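## Task

Act as the authorized worker listed on the attached work order, standing at that order's power panel, and turn OFF the breaker of each circuit on this panel that supplies the equipment named in the order. You have no pen. Flipping any other breaker counts as failure, even if you flip it back afterwards. Any padlocks from the shelf must finish open and resting on the shelf, not on top of other padlocks. Base the work on the attached work order pages 1 to 4: the order itself, the procedure, the panel schedule and the panel data. The work area is the aisle in front of the panel, from the shelf top below the breakers upward. At the end, release whatever you hold and move the arm away.

## Robot and tools

Robot: one arm with seven joints and a two-finger gripper. Joint order everywhere (commands and results): waist, shoulder, upper arm roll, elbow, forearm roll, wrist pitch, wrist roll, then the gripper. Wrist pitch is sign-reversed relative to the URDF: a URDF angle of 1.2 shows as about -1.2, and its stated range -1.693 to 3.142 becomes -3.142 to 1.693 in your numbers. Other stated ranges (rad): waist -6.283 to 6.283, shoulder -2.059 to 2.094, upper arm roll -6.283 to 6.283, elbow -0.192 to 3.927, forearm roll -6.283 to 6.283, wrist roll -6.283 to 6.283. Real ends may differ by up to 0.010 rad.

Frame: the scene origin sits on the table top right under the arm base; +z up, +y to the left when looking along +x. The base may be tilted. end_effector_position is in metres, orientation is end_effector_quat_wxyz; velocities in m/s and rad/s. The fingers point along the gripper's +z and open along its y; the reported point lies between the pads about 2 cm behind the fingertips, and closing pushes the tips roughly 10 mm further out. Printed hand position gets less accurate at long reach.

execute_actions(actions): a list of actions; each action is a table of up to 15 rows, each row held for one 1/30 s step, and a short table repeats its last row to fill 15 steps. A row is 8 numbers in [-1, 1]: seven joint offsets, then the gripper opening. Joint offsets are relative to the joint angles at the start of that action (not the previous row; for the first action, the last reported angles), scaled so 1.0 = 2.036 rad. The opening is absolute: +1 fully open, -1 closed. An action asking a joint more than 0.010 rad past its range end is refused; if the first action fails this, or any action is malformed, nothing in the call runs. An empty list just returns state and images.

move(target, speed, blocking): target is one 8-number row as above; its joint offsets are taken from the Joint positions in the latest result that showed them. All joints follow paths finishing together, so the hand curves; path time is clamped to 0.5-10 s. speed (0.01 to 2 rad/s, default 0.5) caps the fastest joint's path. Paths ignore obstacles; faster moves and targets set deeper past a contact hit and press harder. The result adds a move: line with the ending (done, off_target, moving, held, fault), limits=held or limits=none, and the joint farthest from target. With blocking=false you get a result after 0.5 s; then only wait or stop are accepted until a result shows the move ended.

wait(seconds): 0 to 10 s, arm holds its last command; returns early if a running move ends. stop(): brakes a running move (needs room, more when fast); fingers continue. zoom_image(camera, region): camera is cam_head_left, cam_head_right or cam_wrist (each 672x504); region [x0, y0, x1, y1] in pixels from the top-left, at most 504 by 504. show_instructions(): shows the scene's reference pages (the work order pages). finished_scene(scene): ends scene 1 or 2 irreversibly and reports success; the next scene's task arrives in its result.

Result lines: Joint positions and Joint velocities (rad, rad/s, then finger-pad gap in m, 0.084 when fully open); Joint targets (where the joints are being driven now, can change on its own); grip_measured (opening on the command scale); joint torques (drive output with per-unit offset, scale and noise, nonzero in free air). "joint sent to its limit" means a joint was clamped at its end; absence does not prove room remains. "joint command not followed" means the clearance check altered targets.

Motion limits: joint targets move at most 3.14 rad/s with 0.16 s to accelerate; each step keeps targets within 0.623 rad of measured angles and shrinks them if the hand would jump more than 70 mm. An unfinished motion may not complete by waiting; command the rest.

Gripping: to hold, command an opening clearly below grip_measured; lower squeezes harder (about 24 N per pad up to ~6 cm wide). Fast closing can press harder.

Cautions: load limits (N m) waist 44.5, shoulder 44.5, upper arm roll 26.7, elbow 26.7, forearm roll 26.7, wrist pitch 17.8, wrist roll 17.8, held weight included. Reaching one triggers a torque fault: the arm backs off, holds 10 s and drops the rest of the call. Holding loads heats motors; MOTOR HOT appears from 65 °C and at 80 °C an OVER-TEMPERATURE FAULT brakes the arm until cool. The robot keeps its last command while you think. Knocking anything, or moving it, out of the work area ends the scene. Avoid drops, slips, slams, hard hits and strong pushes; press breaker handles gently and touch only the intended ones.

Each tool is called after "Emit:" as name(argument=value, ...), one argument or row to a line, values as JSON.

Reference images:

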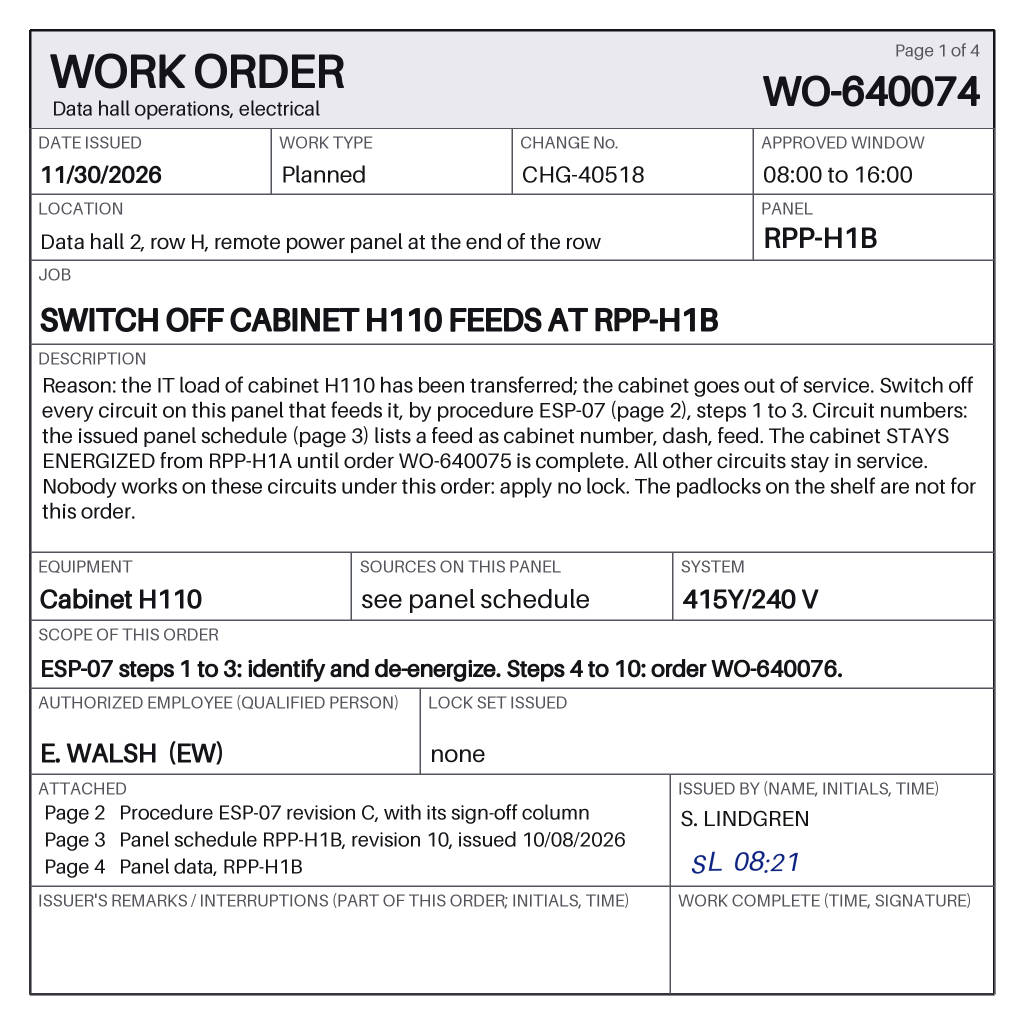

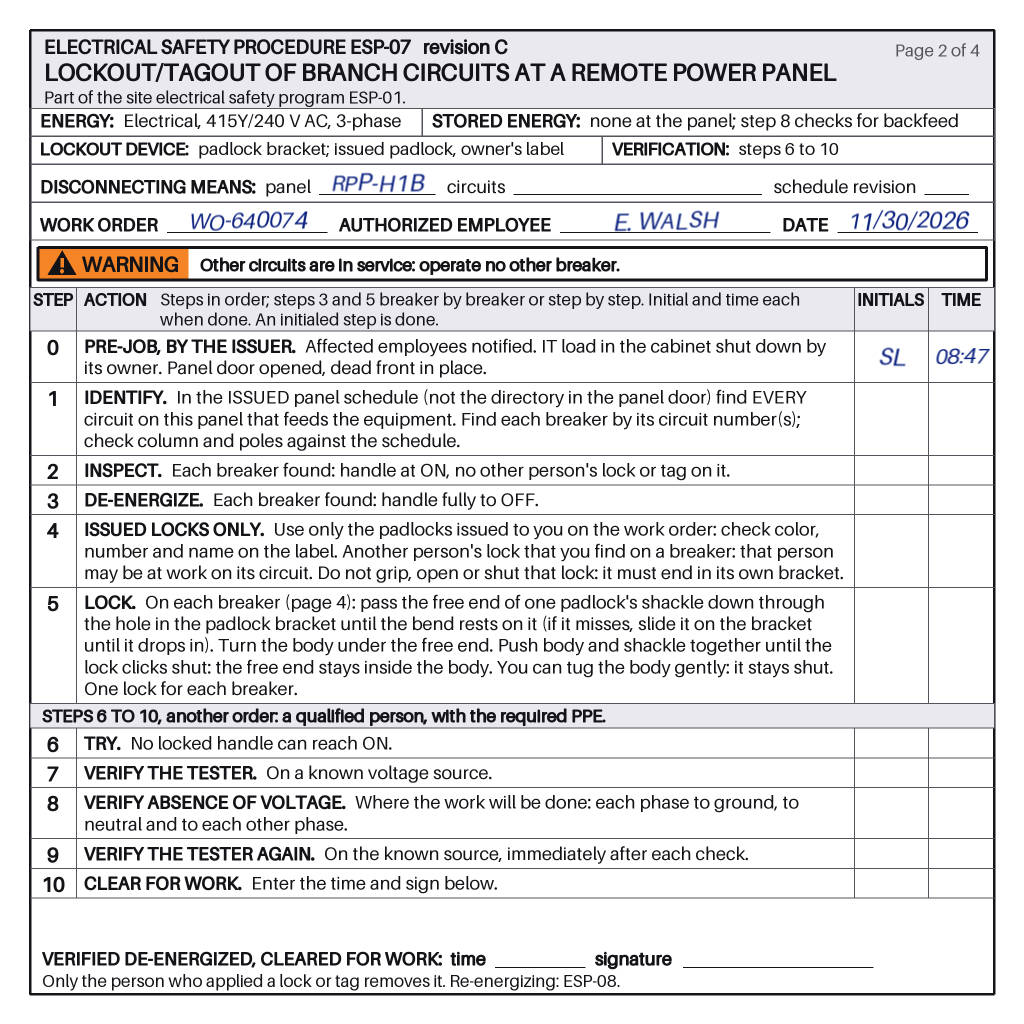

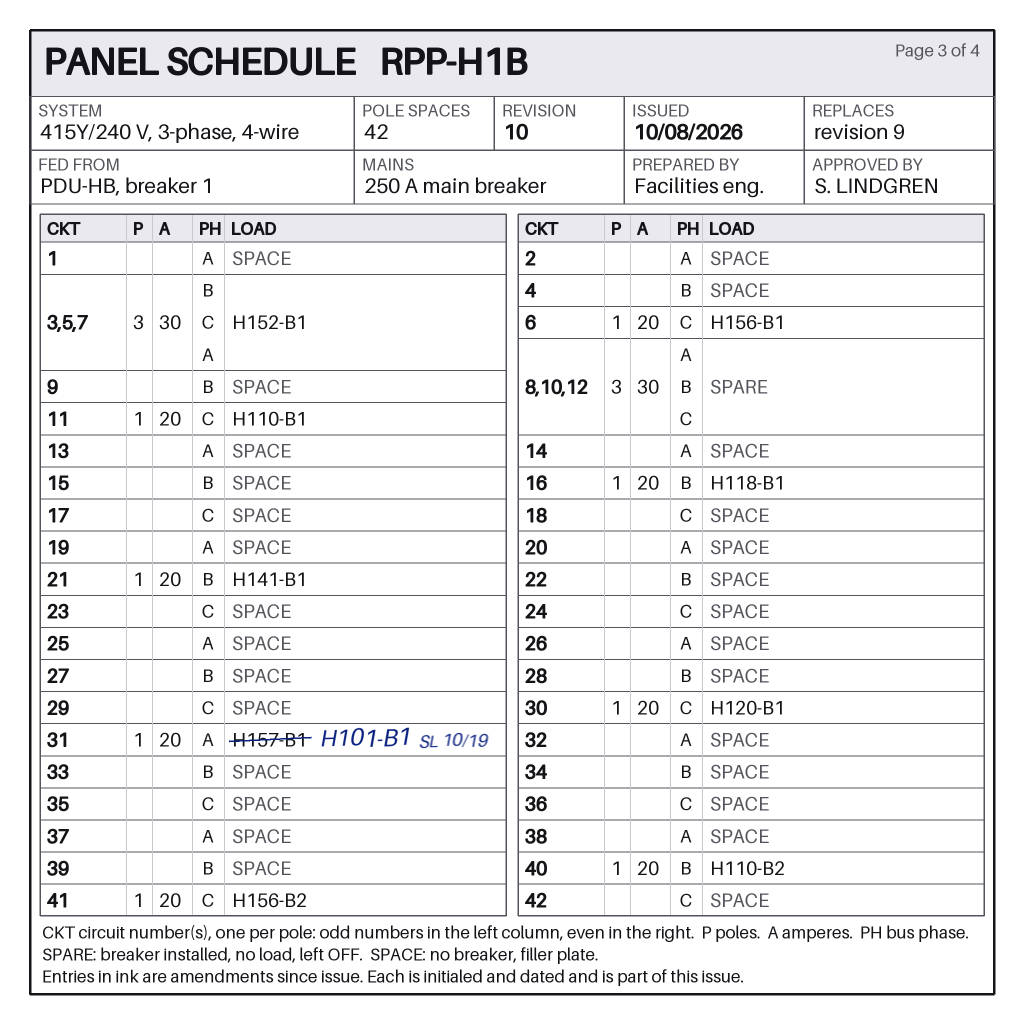

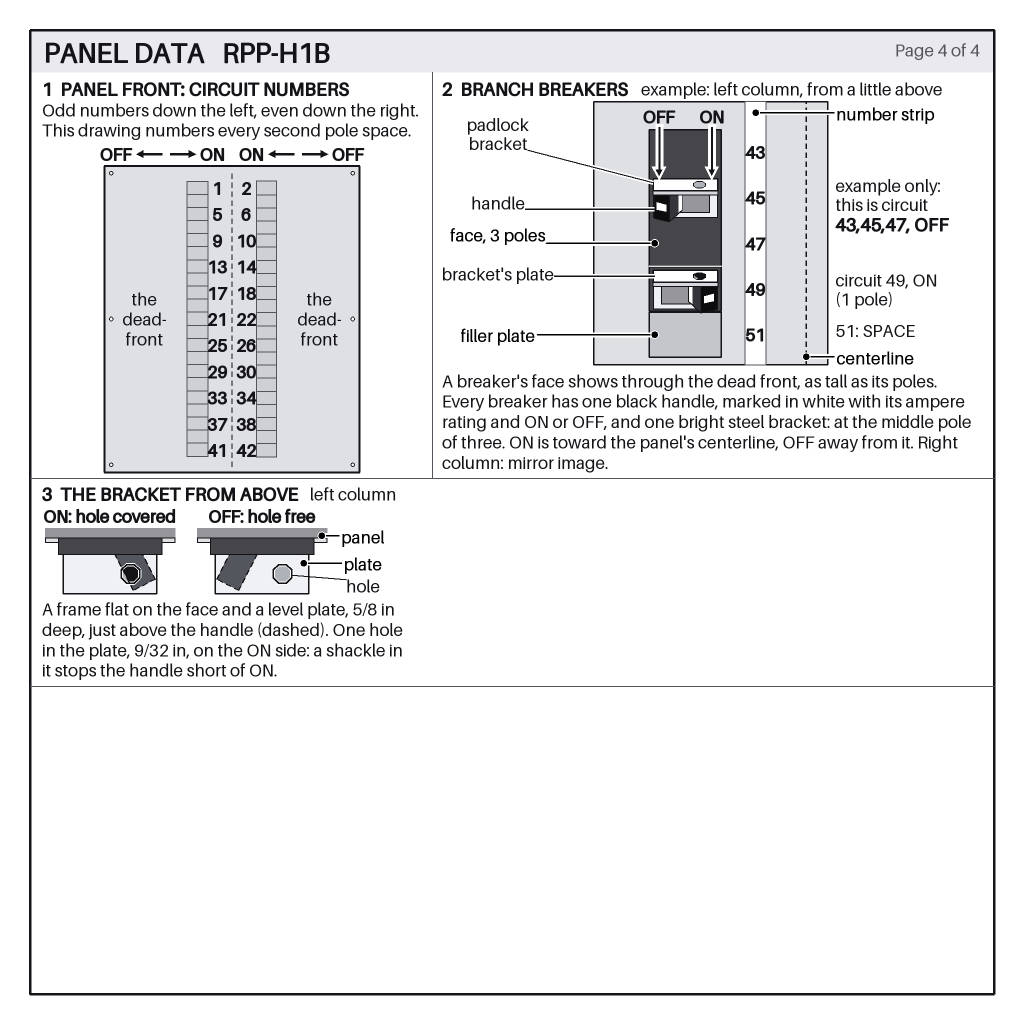

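## Session

Emit:
execute_actions(
  actions=[],
)

Scene clock: 0.00 s.
end_effector_position=(+0.4229, -0.0343, +0.3313) grip_measured=+1.00 end_effector_quat_wxyz=(+0.104, +0.988, -0.097, -0.065) end_effector_velocity=(+0.000, -0.000, -0.000) end_effector_angular_velocity=(-0.000, +0.000, -0.000)
Joint names: [waist, shoulder, upper arm roll, elbow, forearm roll, wrist pitch, wrist roll]
Joint positions: [-0.003 -0.249 -0.003  0.917 -0.003 -1.172  0.     0.084]
Joint velocities: [-0.  0. -0.  0.  0.  0. -0.  0.]
Joint torques (N m, as the arm reports them, + toward a larger Joint positions number): no reading
Joint targets: [-0.003 -0.249 -0.003 0.917 -0.003 -1.172 0.000]

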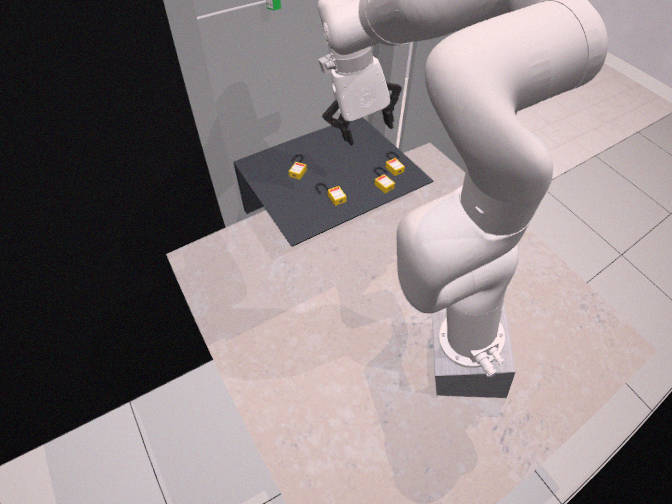

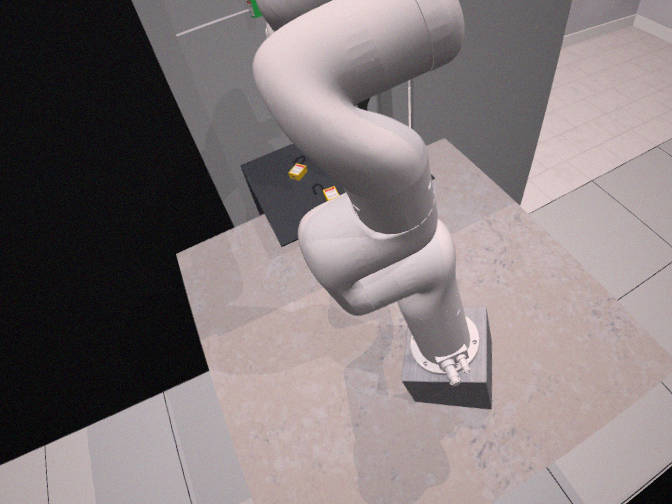

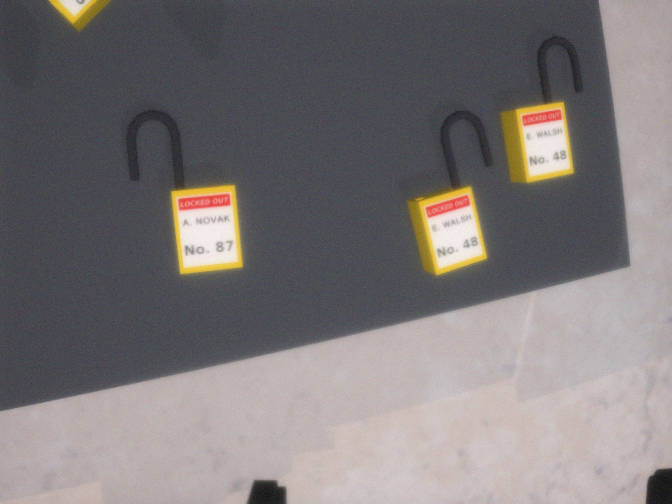

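Emit:
move(
  target=[0.1,-0.418,0,-0.107,0,0.477,0,1],
  speed=0.7,
)

Scene clock: 3.10 s.
end_effector_position=(+0.4216, +0.1285, +0.7461) grip_measured=+1.00 end_effector_quat_wxyz=(+0.064, +0.744, +0.072, +0.661) end_effector_velocity=(-0.001, +0.001, +0.002) end_effector_angular_velocity=(+0.000, -0.005, +0.002)
Joint names: [waist, shoulder, upper arm roll, elbow, forearm roll, wrist pitch, wrist roll]
Joint positions: [ 0.2   -1.1   -0.003  0.699 -0.003 -0.201  0.     0.084]
Joint velocities: [ 0.001 -0.003  0.     0.     0.     0.001 -0.     0.   ]
Joint torques (N m, as the arm reports them, + toward a larger Joint positions number): [ 1.83 -0.28 -2.88 13.58  0.73  3.    0.39]
Joint targets: [0.200 -1.100 -0.003 0.699 -0.003 -0.201 0.000]
move: done; limits=none; farthest joint: the waist, 0.000 radians from its target (0.204 radians at the start)

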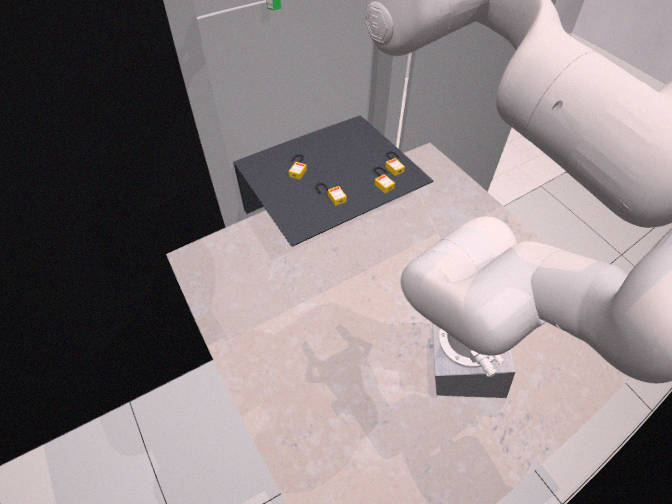

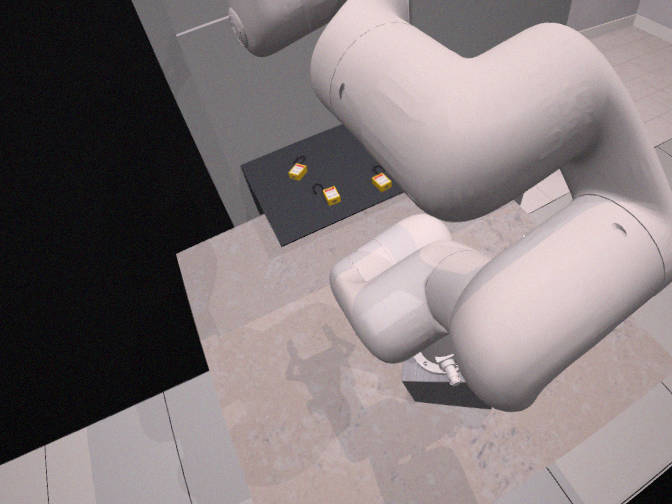

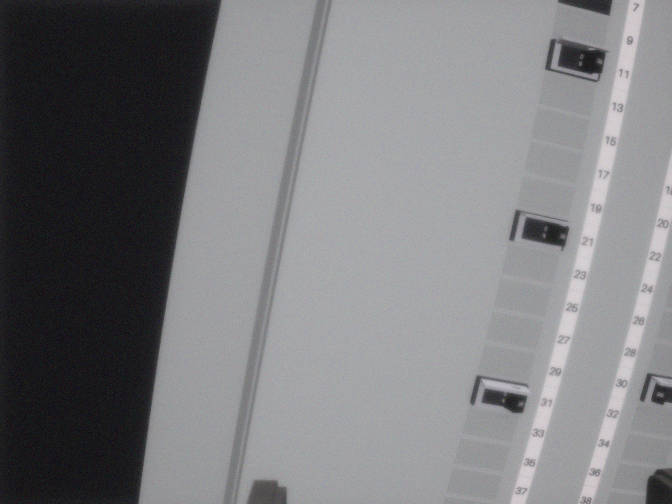

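Emit:
move(
  target=[0,0.147,0,0.197,0,0.01,0.096,-1],
  speed=0.6,
)

Scene clock: 4.93 s.
end_effector_position=(+0.4731, +0.1517, +0.8607) grip_measured=-1.00 end_effector_quat_wxyz=(-0.009, +0.706, +0.007, +0.708) end_effector_velocity=(+0.001, -0.001, +0.001) end_effector_angular_velocity=(+0.001, -0.000, -0.002)
Joint names: [waist, shoulder, upper arm roll, elbow, forearm roll, wrist pitch, wrist roll]
Joint positions: [ 0.2   -0.801 -0.003  1.099 -0.003 -0.181  0.196  0.   ]
Joint velocities: [-0.002  0.003  0.     0.003  0.    -0.     0.001  0.   ]
Joint torques (N m, as the arm reports them, + toward a larger Joint positions number): [ 0.63 -6.35 -3.44 12.91  0.96  2.62  0.22]
Joint targets: [0.200 -0.800 -0.003 1.100 -0.003 -0.181 0.196]
move: done; limits=none; farthest joint: the elbow, 0.001 radians from its target (0.401 radians at the start)

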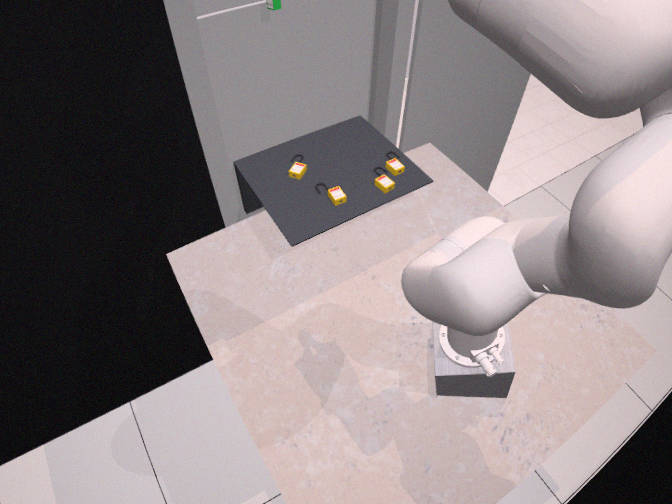

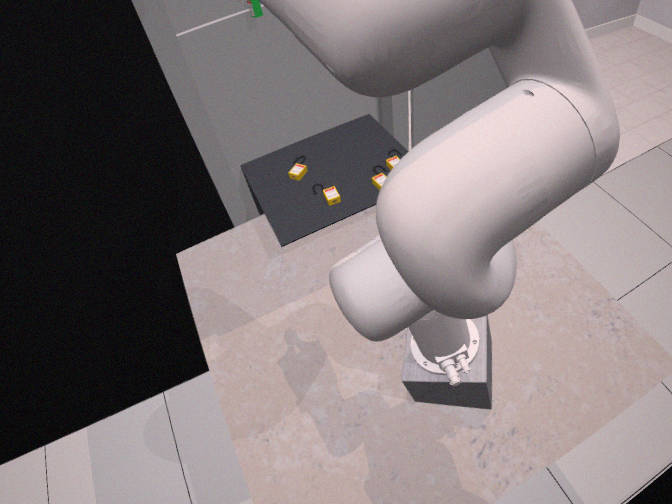

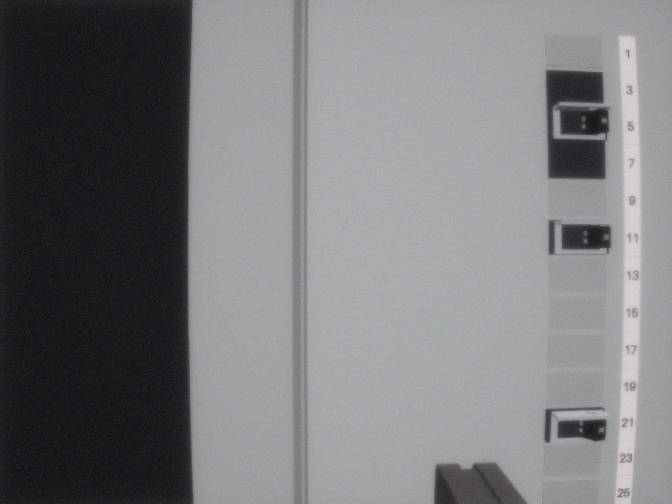

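Emit:
move(
  target=[-0.144,0.312,0,0.339,0,-0.056,0.017,-1],
  speed=0.6,
)

Scene clock: 7.77 s.
end_effector_position=(+0.6329, +0.0107, +0.9250) grip_measured=-1.00 end_effector_quat_wxyz=(+0.097, +0.698, -0.097, +0.702) end_effector_velocity=(+0.000, -0.002, +0.000) end_effector_angular_velocity=(-0.001, -0.001, -0.003)
Joint names: [waist, shoulder, upper arm roll, elbow, forearm roll, wrist pitch, wrist roll]
Joint positions: [-0.093 -0.166 -0.003  1.789 -0.003 -0.295  0.23   0.   ]
Joint velocities: [-0.003  0.003 -0.001  0.003 -0.     0.001  0.     0.   ]
Joint torques (N m, as the arm reports them, + toward a larger Joint positions number): [ -3.17 -21.76  -3.92  12.09   0.7    2.74   0.23]
Joint targets: [-0.093 -0.165 -0.003 1.790 -0.003 -0.295 0.230]
move: done; limits=none; farthest joint: the waist, 0.000 radians from its target (0.293 radians at the start)

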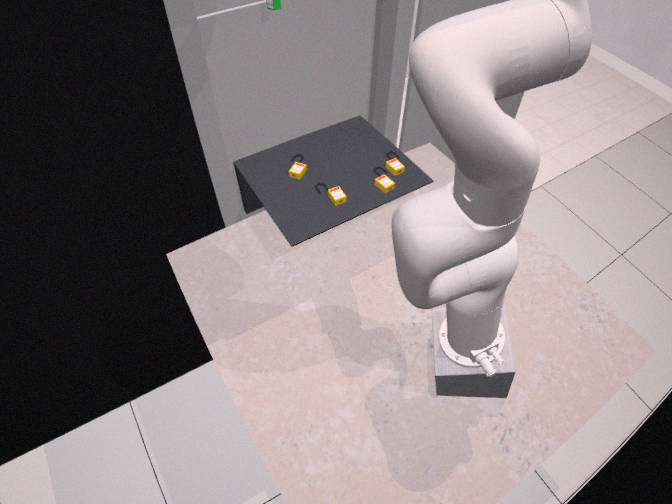

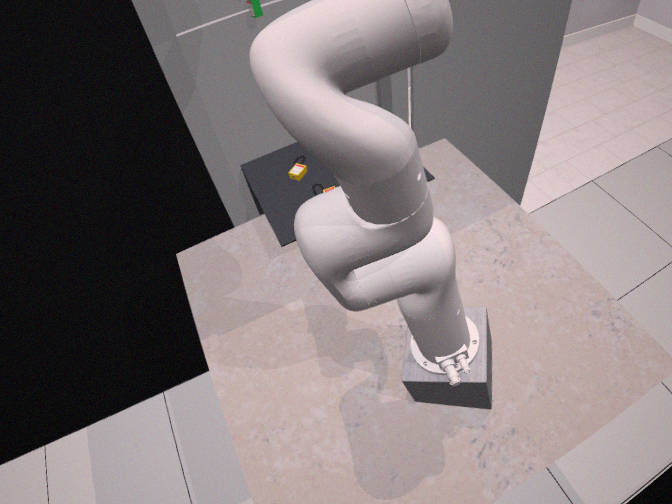

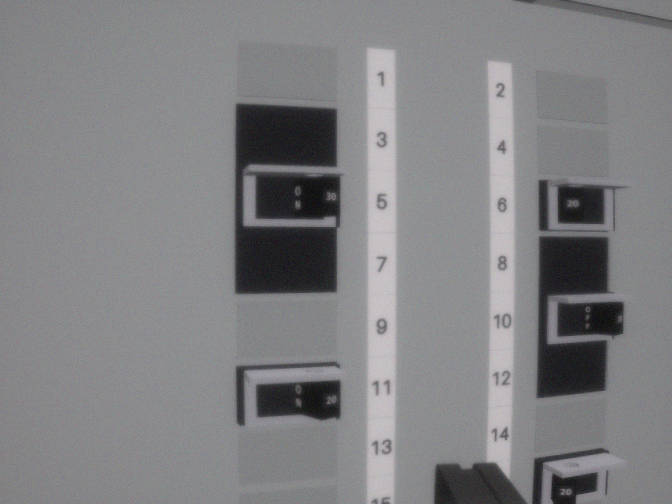

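Emit:
move(
  target=[0,0.133,0,0.155,0,-0.022,0,-1],
  speed=0.3,
)

Scene clock: 9.90 s.
end_effector_position=(+0.6999, -0.0090, +0.9203) grip_measured=-1.00 end_effector_quat_wxyz=(+0.097, +0.698, -0.097, +0.703) end_effector_velocity=(+0.002, -0.002, -0.003) end_effector_angular_velocity=(+0.001, +0.004, -0.002)
Joint names: [waist, shoulder, upper arm roll, elbow, forearm roll, wrist pitch, wrist roll]
Joint positions: [-0.093  0.104 -0.003  2.105 -0.003 -0.34   0.23   0.   ]
Joint velocities: [-0.     0.005  0.     0.    -0.    -0.001  0.     0.   ]
Joint torques (N m, as the arm reports them, + toward a larger Joint positions number): [ -4.56 -29.6   -3.24  12.13   0.49   2.67   0.23]
Joint targets: [-0.093 0.105 -0.003 2.105 -0.003 -0.340 0.230]
move: done; limits=none; farthest joint: the waist, 0.000 radians from its target (0.000 radians at the start)

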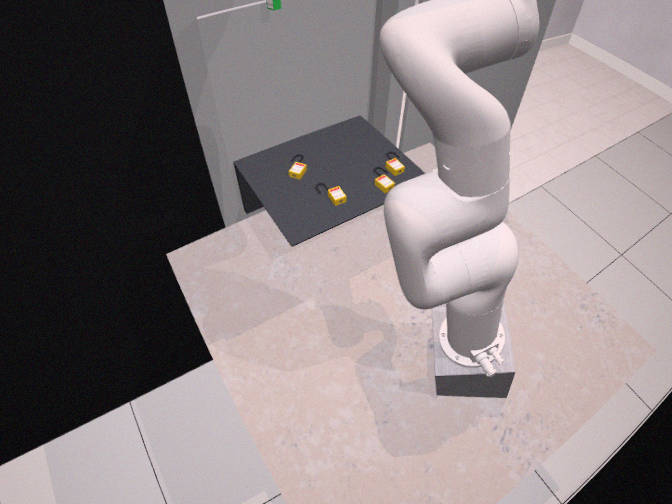

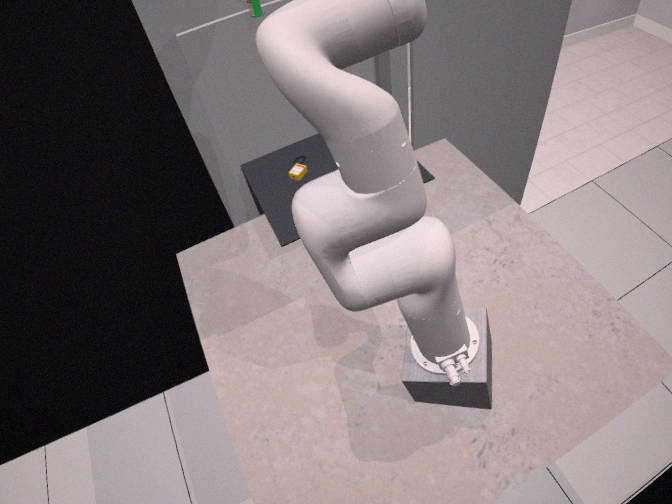

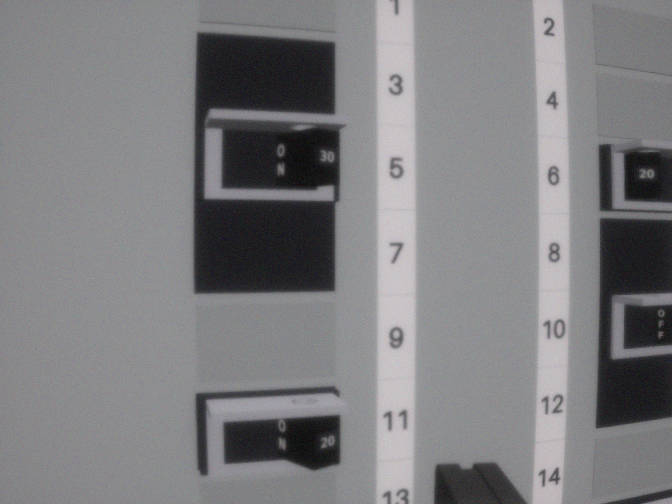

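Emit:
move(
  target=[0,0.0748,0,0.112,0,-0.0376,0,-1],
  speed=0.2,
)

Scene clock: 11.77 s.
end_effector_position=(+0.7249, -0.0152, +0.9226) grip_measured=-1.00 end_effector_quat_wxyz=(+0.097, +0.699, -0.097, +0.702) end_effector_velocity=(+0.002, -0.000, -0.002) end_effector_angular_velocity=(+0.001, +0.003, -0.000)
Joint names: [waist, shoulder, upper arm roll, elbow, forearm roll, wrist pitch, wrist roll]
Joint positions: [-0.093  0.256 -0.003  2.332 -0.003 -0.416  0.23   0.   ]
Joint velocities: [ 0.001  0.004  0.     0.001 -0.    -0.001  0.     0.   ]
Joint torques (N m, as the arm reports them, + toward a larger Joint positions number): [ -4.98 -32.99  -2.81  11.26   0.72   2.74   0.22]
Joint targets: [-0.093 0.257 -0.003 2.333 -0.003 -0.416 0.230]
move: done; limits=none; farthest joint: the elbow, 0.001 radians from its target (0.228 radians at the start)

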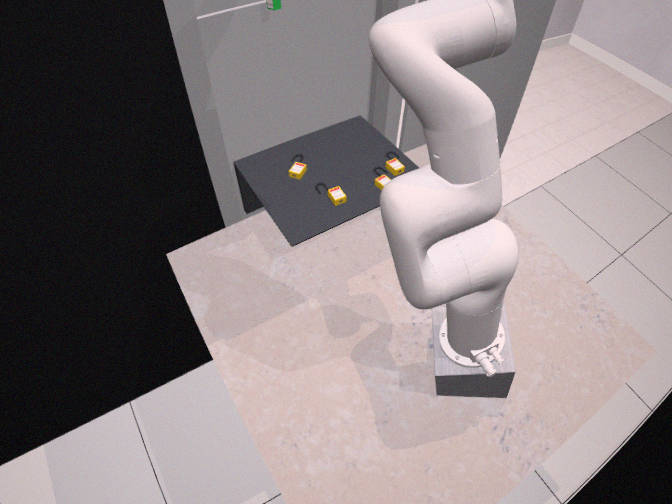

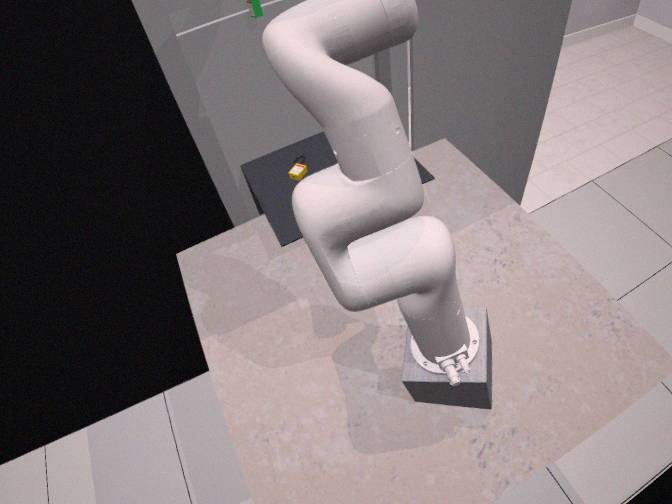

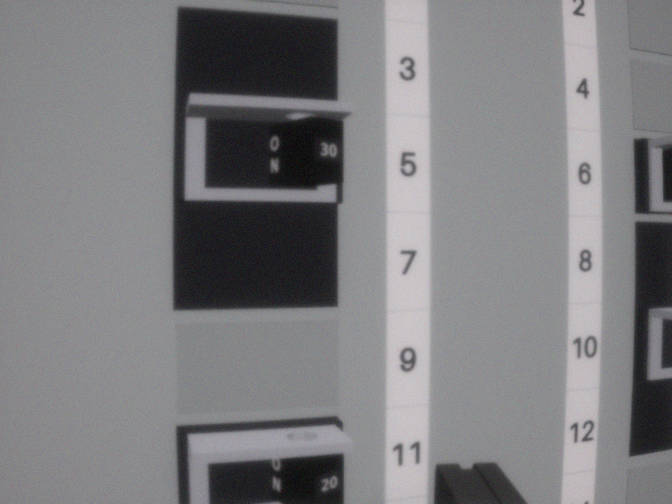

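Emit:
move(
  target=[0.017,0,0,0,0,0.006,0,-1],
  speed=0.1,
)

Scene clock: 12.87 s.
end_effector_position=(+0.7295, +0.0059, +0.9208) grip_measured=-1.00 end_effector_quat_wxyz=(+0.084, +0.699, -0.085, +0.705) end_effector_velocity=(+0.000, +0.001, -0.000) end_effector_angular_velocity=(+0.000, +0.001, +0.001)
Joint names: [waist, shoulder, upper arm roll, elbow, forearm roll, wrist pitch, wrist roll]
Joint positions: [-0.059  0.256 -0.003  2.332 -0.003 -0.404  0.23   0.   ]
Joint velocities: [ 0.003  0.    -0.001  0.    -0.    -0.     0.     0.   ]
Joint torques (N m, as the arm reports them, + toward a larger Joint positions number): [ -4.93 -32.52  -2.58  11.19   0.55   2.7    0.16]
Joint targets: [-0.058 0.256 -0.003 2.332 -0.003 -0.404 0.230]
move: done; limits=none; farthest joint: the waist, 0.000 radians from its target (0.034 radians at the start)

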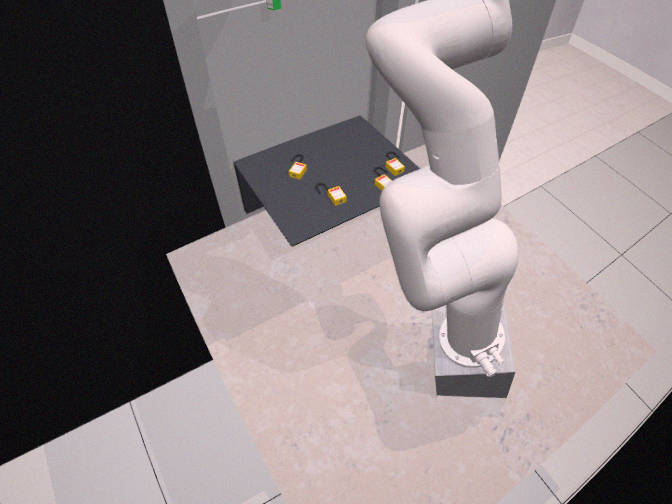

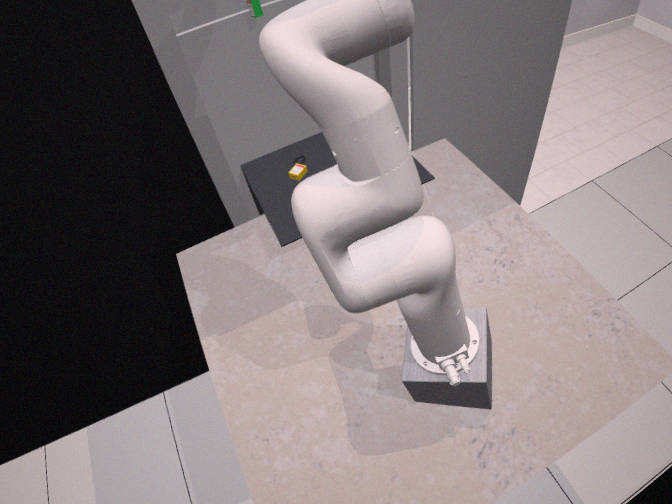

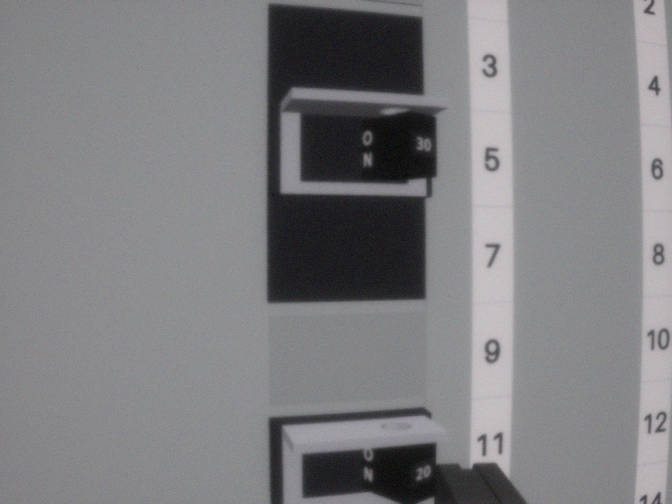

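Emit:
move(
  target=[0.012,0,0,0,0,0.009,0,-1],
  speed=0.05,
)

Scene clock: 14.10 s.
end_effector_position=(+0.7317, +0.0223, +0.9219) grip_measured=-1.00 end_effector_quat_wxyz=(+0.073, +0.695, -0.076, +0.711) end_effector_velocity=(-0.000, -0.003, -0.001) end_effector_angular_velocity=(-0.001, +0.002, -0.006)
Joint names: [waist, shoulder, upper arm roll, elbow, forearm roll, wrist pitch, wrist roll]
Joint positions: [-0.034  0.256 -0.003  2.333 -0.003 -0.386  0.23   0.   ]
Joint velocities: [-0.002  0.    -0.003 -0.001 -0.    -0.001  0.     0.   ]
Joint torques (N m, as the arm reports them, + toward a larger Joint positions number): [ -4.59 -33.13  -2.81  11.47   0.45   2.64   0.37]
Joint targets: [-0.034 0.256 -0.003 2.332 -0.003 -0.386 0.230]
move: done; limits=none; farthest joint: the waist, 0.001 radians from its target (0.024 radians at the start)

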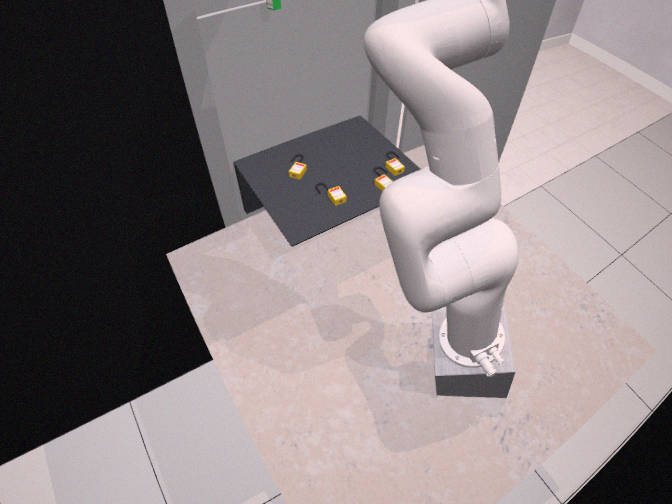

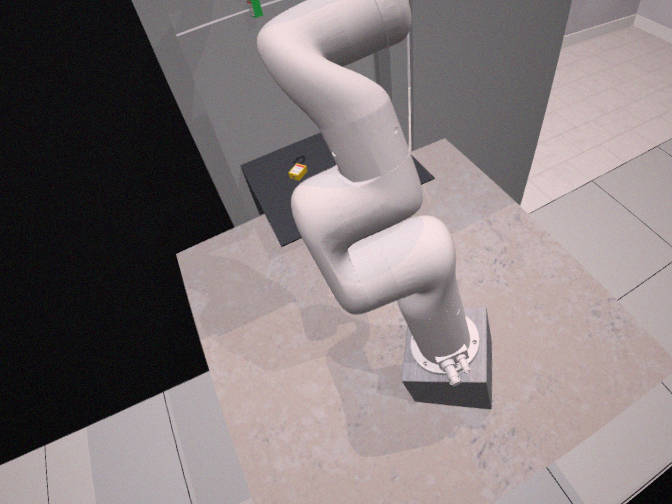

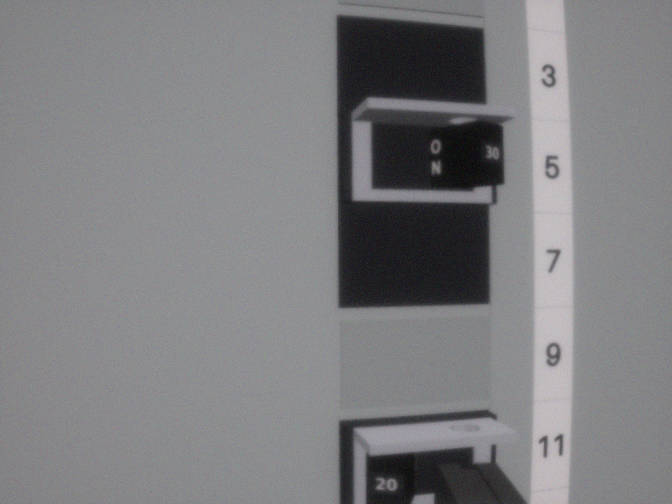

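Emit:
move(
  target=[-0.003,-0.075,0,-0.112,0,0.02,0,-1],
  speed=0.3,
)

Emit:
move(
  target=[0,-0.19,0,-0.2,0,0.01,0,-1],
  speed=0.6,
)

Scene clock: 15.97 s.
end_effector_position=(+0.7077, +0.0212, +0.9123) grip_measured=-1.00 end_effector_quat_wxyz=(+0.077, +0.706, -0.082, +0.699) end_effector_velocity=(-0.001, +0.000, +0.001) end_effector_angular_velocity=(-0.000, -0.002, -0.000)
Joint names: [waist, shoulder, upper arm roll, elbow, forearm roll, wrist pitch, wrist roll]
Joint positions: [-0.04   0.104 -0.003  2.105 -0.003 -0.345  0.23   0.   ]
Joint velocities: [-0.    -0.002 -0.    -0.001  0.     0.002 -0.     0.   ]
Joint torques (N m, as the arm reports them, + toward a larger Joint positions number): [ -4.44 -30.43  -3.24  12.13   0.62   2.58   0.25]
Joint targets: [-0.040 0.104 -0.003 2.105 -0.003 -0.345 0.230]
move: done; limits=none; farthest joint: the shoulder, 0.001 radians from its target (0.153 radians at the start)

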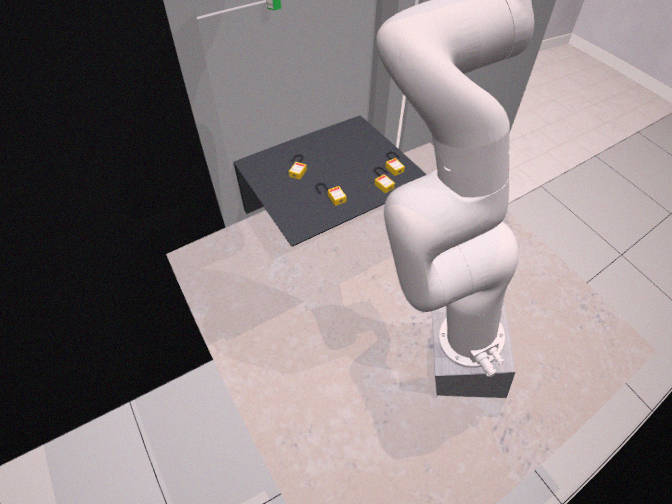

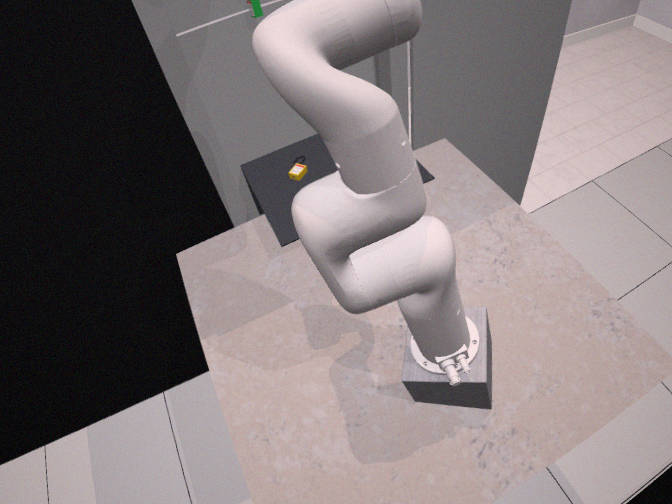

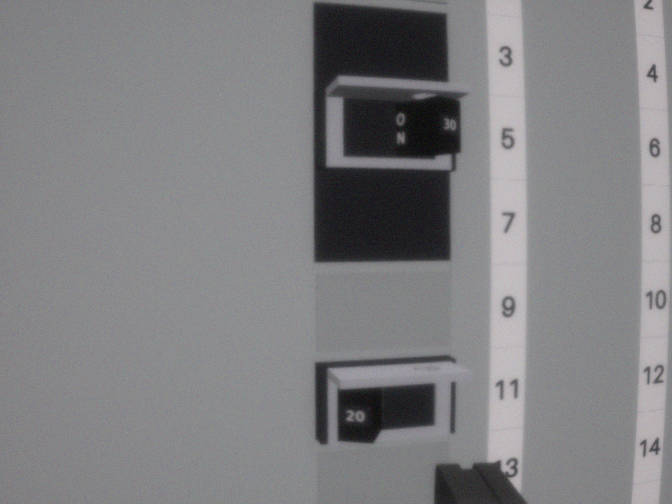

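Scene clock: 17.33 s.
end_effector_position=(+0.6023, +0.0476, +0.9267) grip_measured=-1.00 end_effector_quat_wxyz=(+0.077, +0.706, -0.082, +0.699) end_effector_velocity=(-0.000, +0.000, -0.001) end_effector_angular_velocity=(+0.000, +0.002, +0.001)
Joint names: [waist, shoulder, upper arm roll, elbow, forearm roll, wrist pitch, wrist roll]
Joint positions: [-0.04  -0.282 -0.003  1.698 -0.003 -0.325  0.23   0.   ]
Joint velocities: [ 0.001 -0.002 -0.    -0.003  0.    -0.    -0.     0.   ]
Joint torques (N m, as the arm reports them, + toward a larger Joint positions number): [ -1.81 -18.84  -4.06  11.86   0.68   2.58   0.27]
Joint targets: [-0.040 -0.283 -0.003 1.698 -0.003 -0.325 0.230]
move: done; limits=none; farthest joint: the waist, 0.000 radians from its target (0.000 radians at the start)

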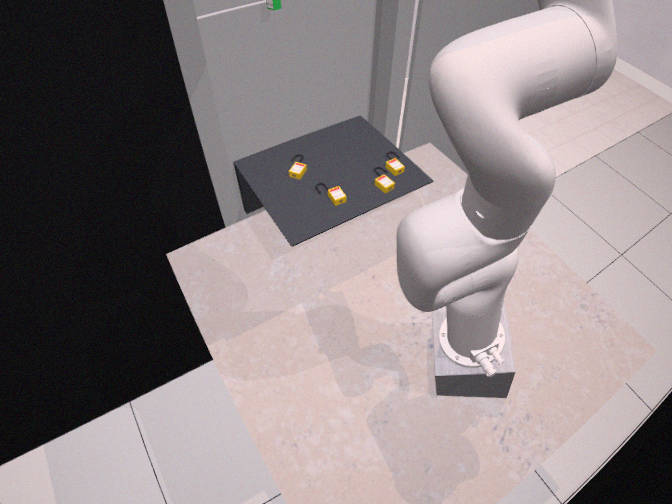

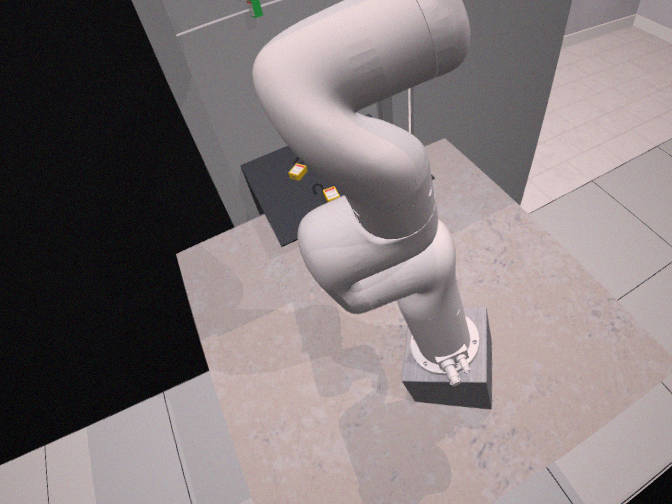

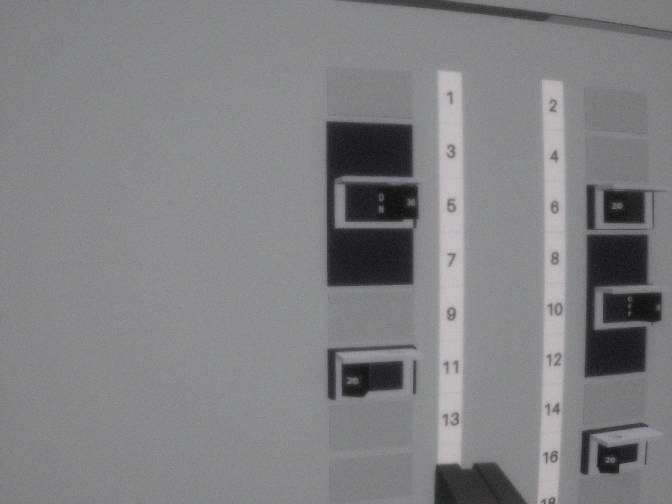

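Deltas to the stage pose: waist +.03, shoulder +.261, elbow −.818, wrist +1.10, roll −.01.

Emit:
move(
  target=[0.0147,0.128,0,-0.402,0,0.54,-0.005,-1],
  speed=0.7,
)

Scene clock: 20.50 s.
end_effector_position=(+0.6607, -0.0285, +0.5668) grip_measured=-1.00 end_effector_quat_wxyz=(+0.067, +0.703, -0.066, +0.705) end_effector_velocity=(-0.000, -0.000, -0.002) end_effector_angular_velocity=(+0.000, +0.001, +0.000)
Joint names: [waist, shoulder, upper arm roll, elbow, forearm roll, wrist pitch, wrist roll]
Joint positions: [-0.01  -0.022 -0.003  0.88  -0.003  0.774  0.22   0.   ]
Joint velocities: [ 0.     0.001  0.    -0.003  0.     0.003 -0.     0.   ]
Joint torques (N m, as the arm reports them, + toward a larger Joint positions number): [ -4.17 -27.68  -4.1   12.71   1.19   2.8    0.18]
Joint targets: [-0.010 -0.022 -0.003 0.880 -0.003 0.775 0.220]
move: done; limits=none; farthest joint: the shoulder, 0.001 radians from its target (0.261 radians at the start)

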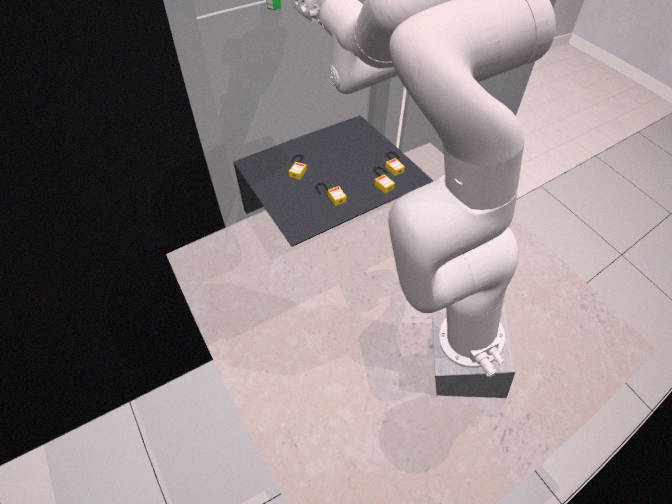

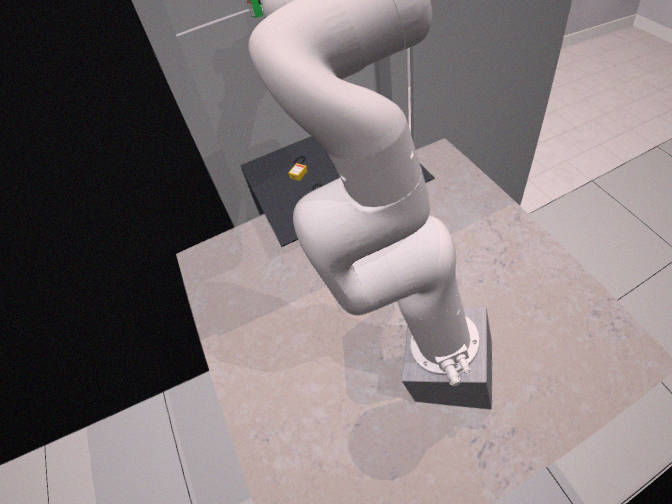

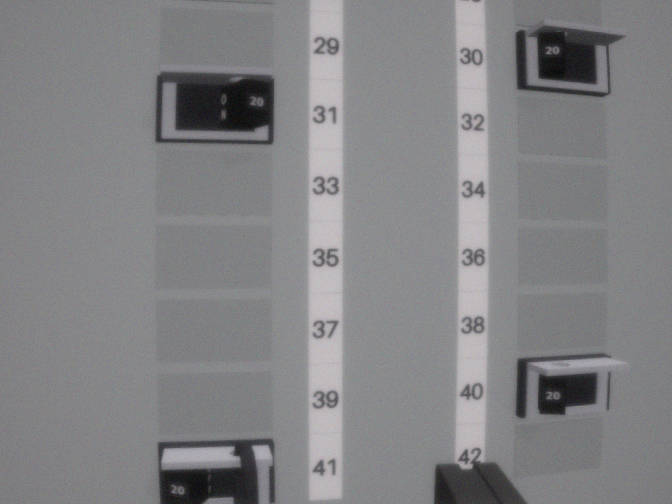

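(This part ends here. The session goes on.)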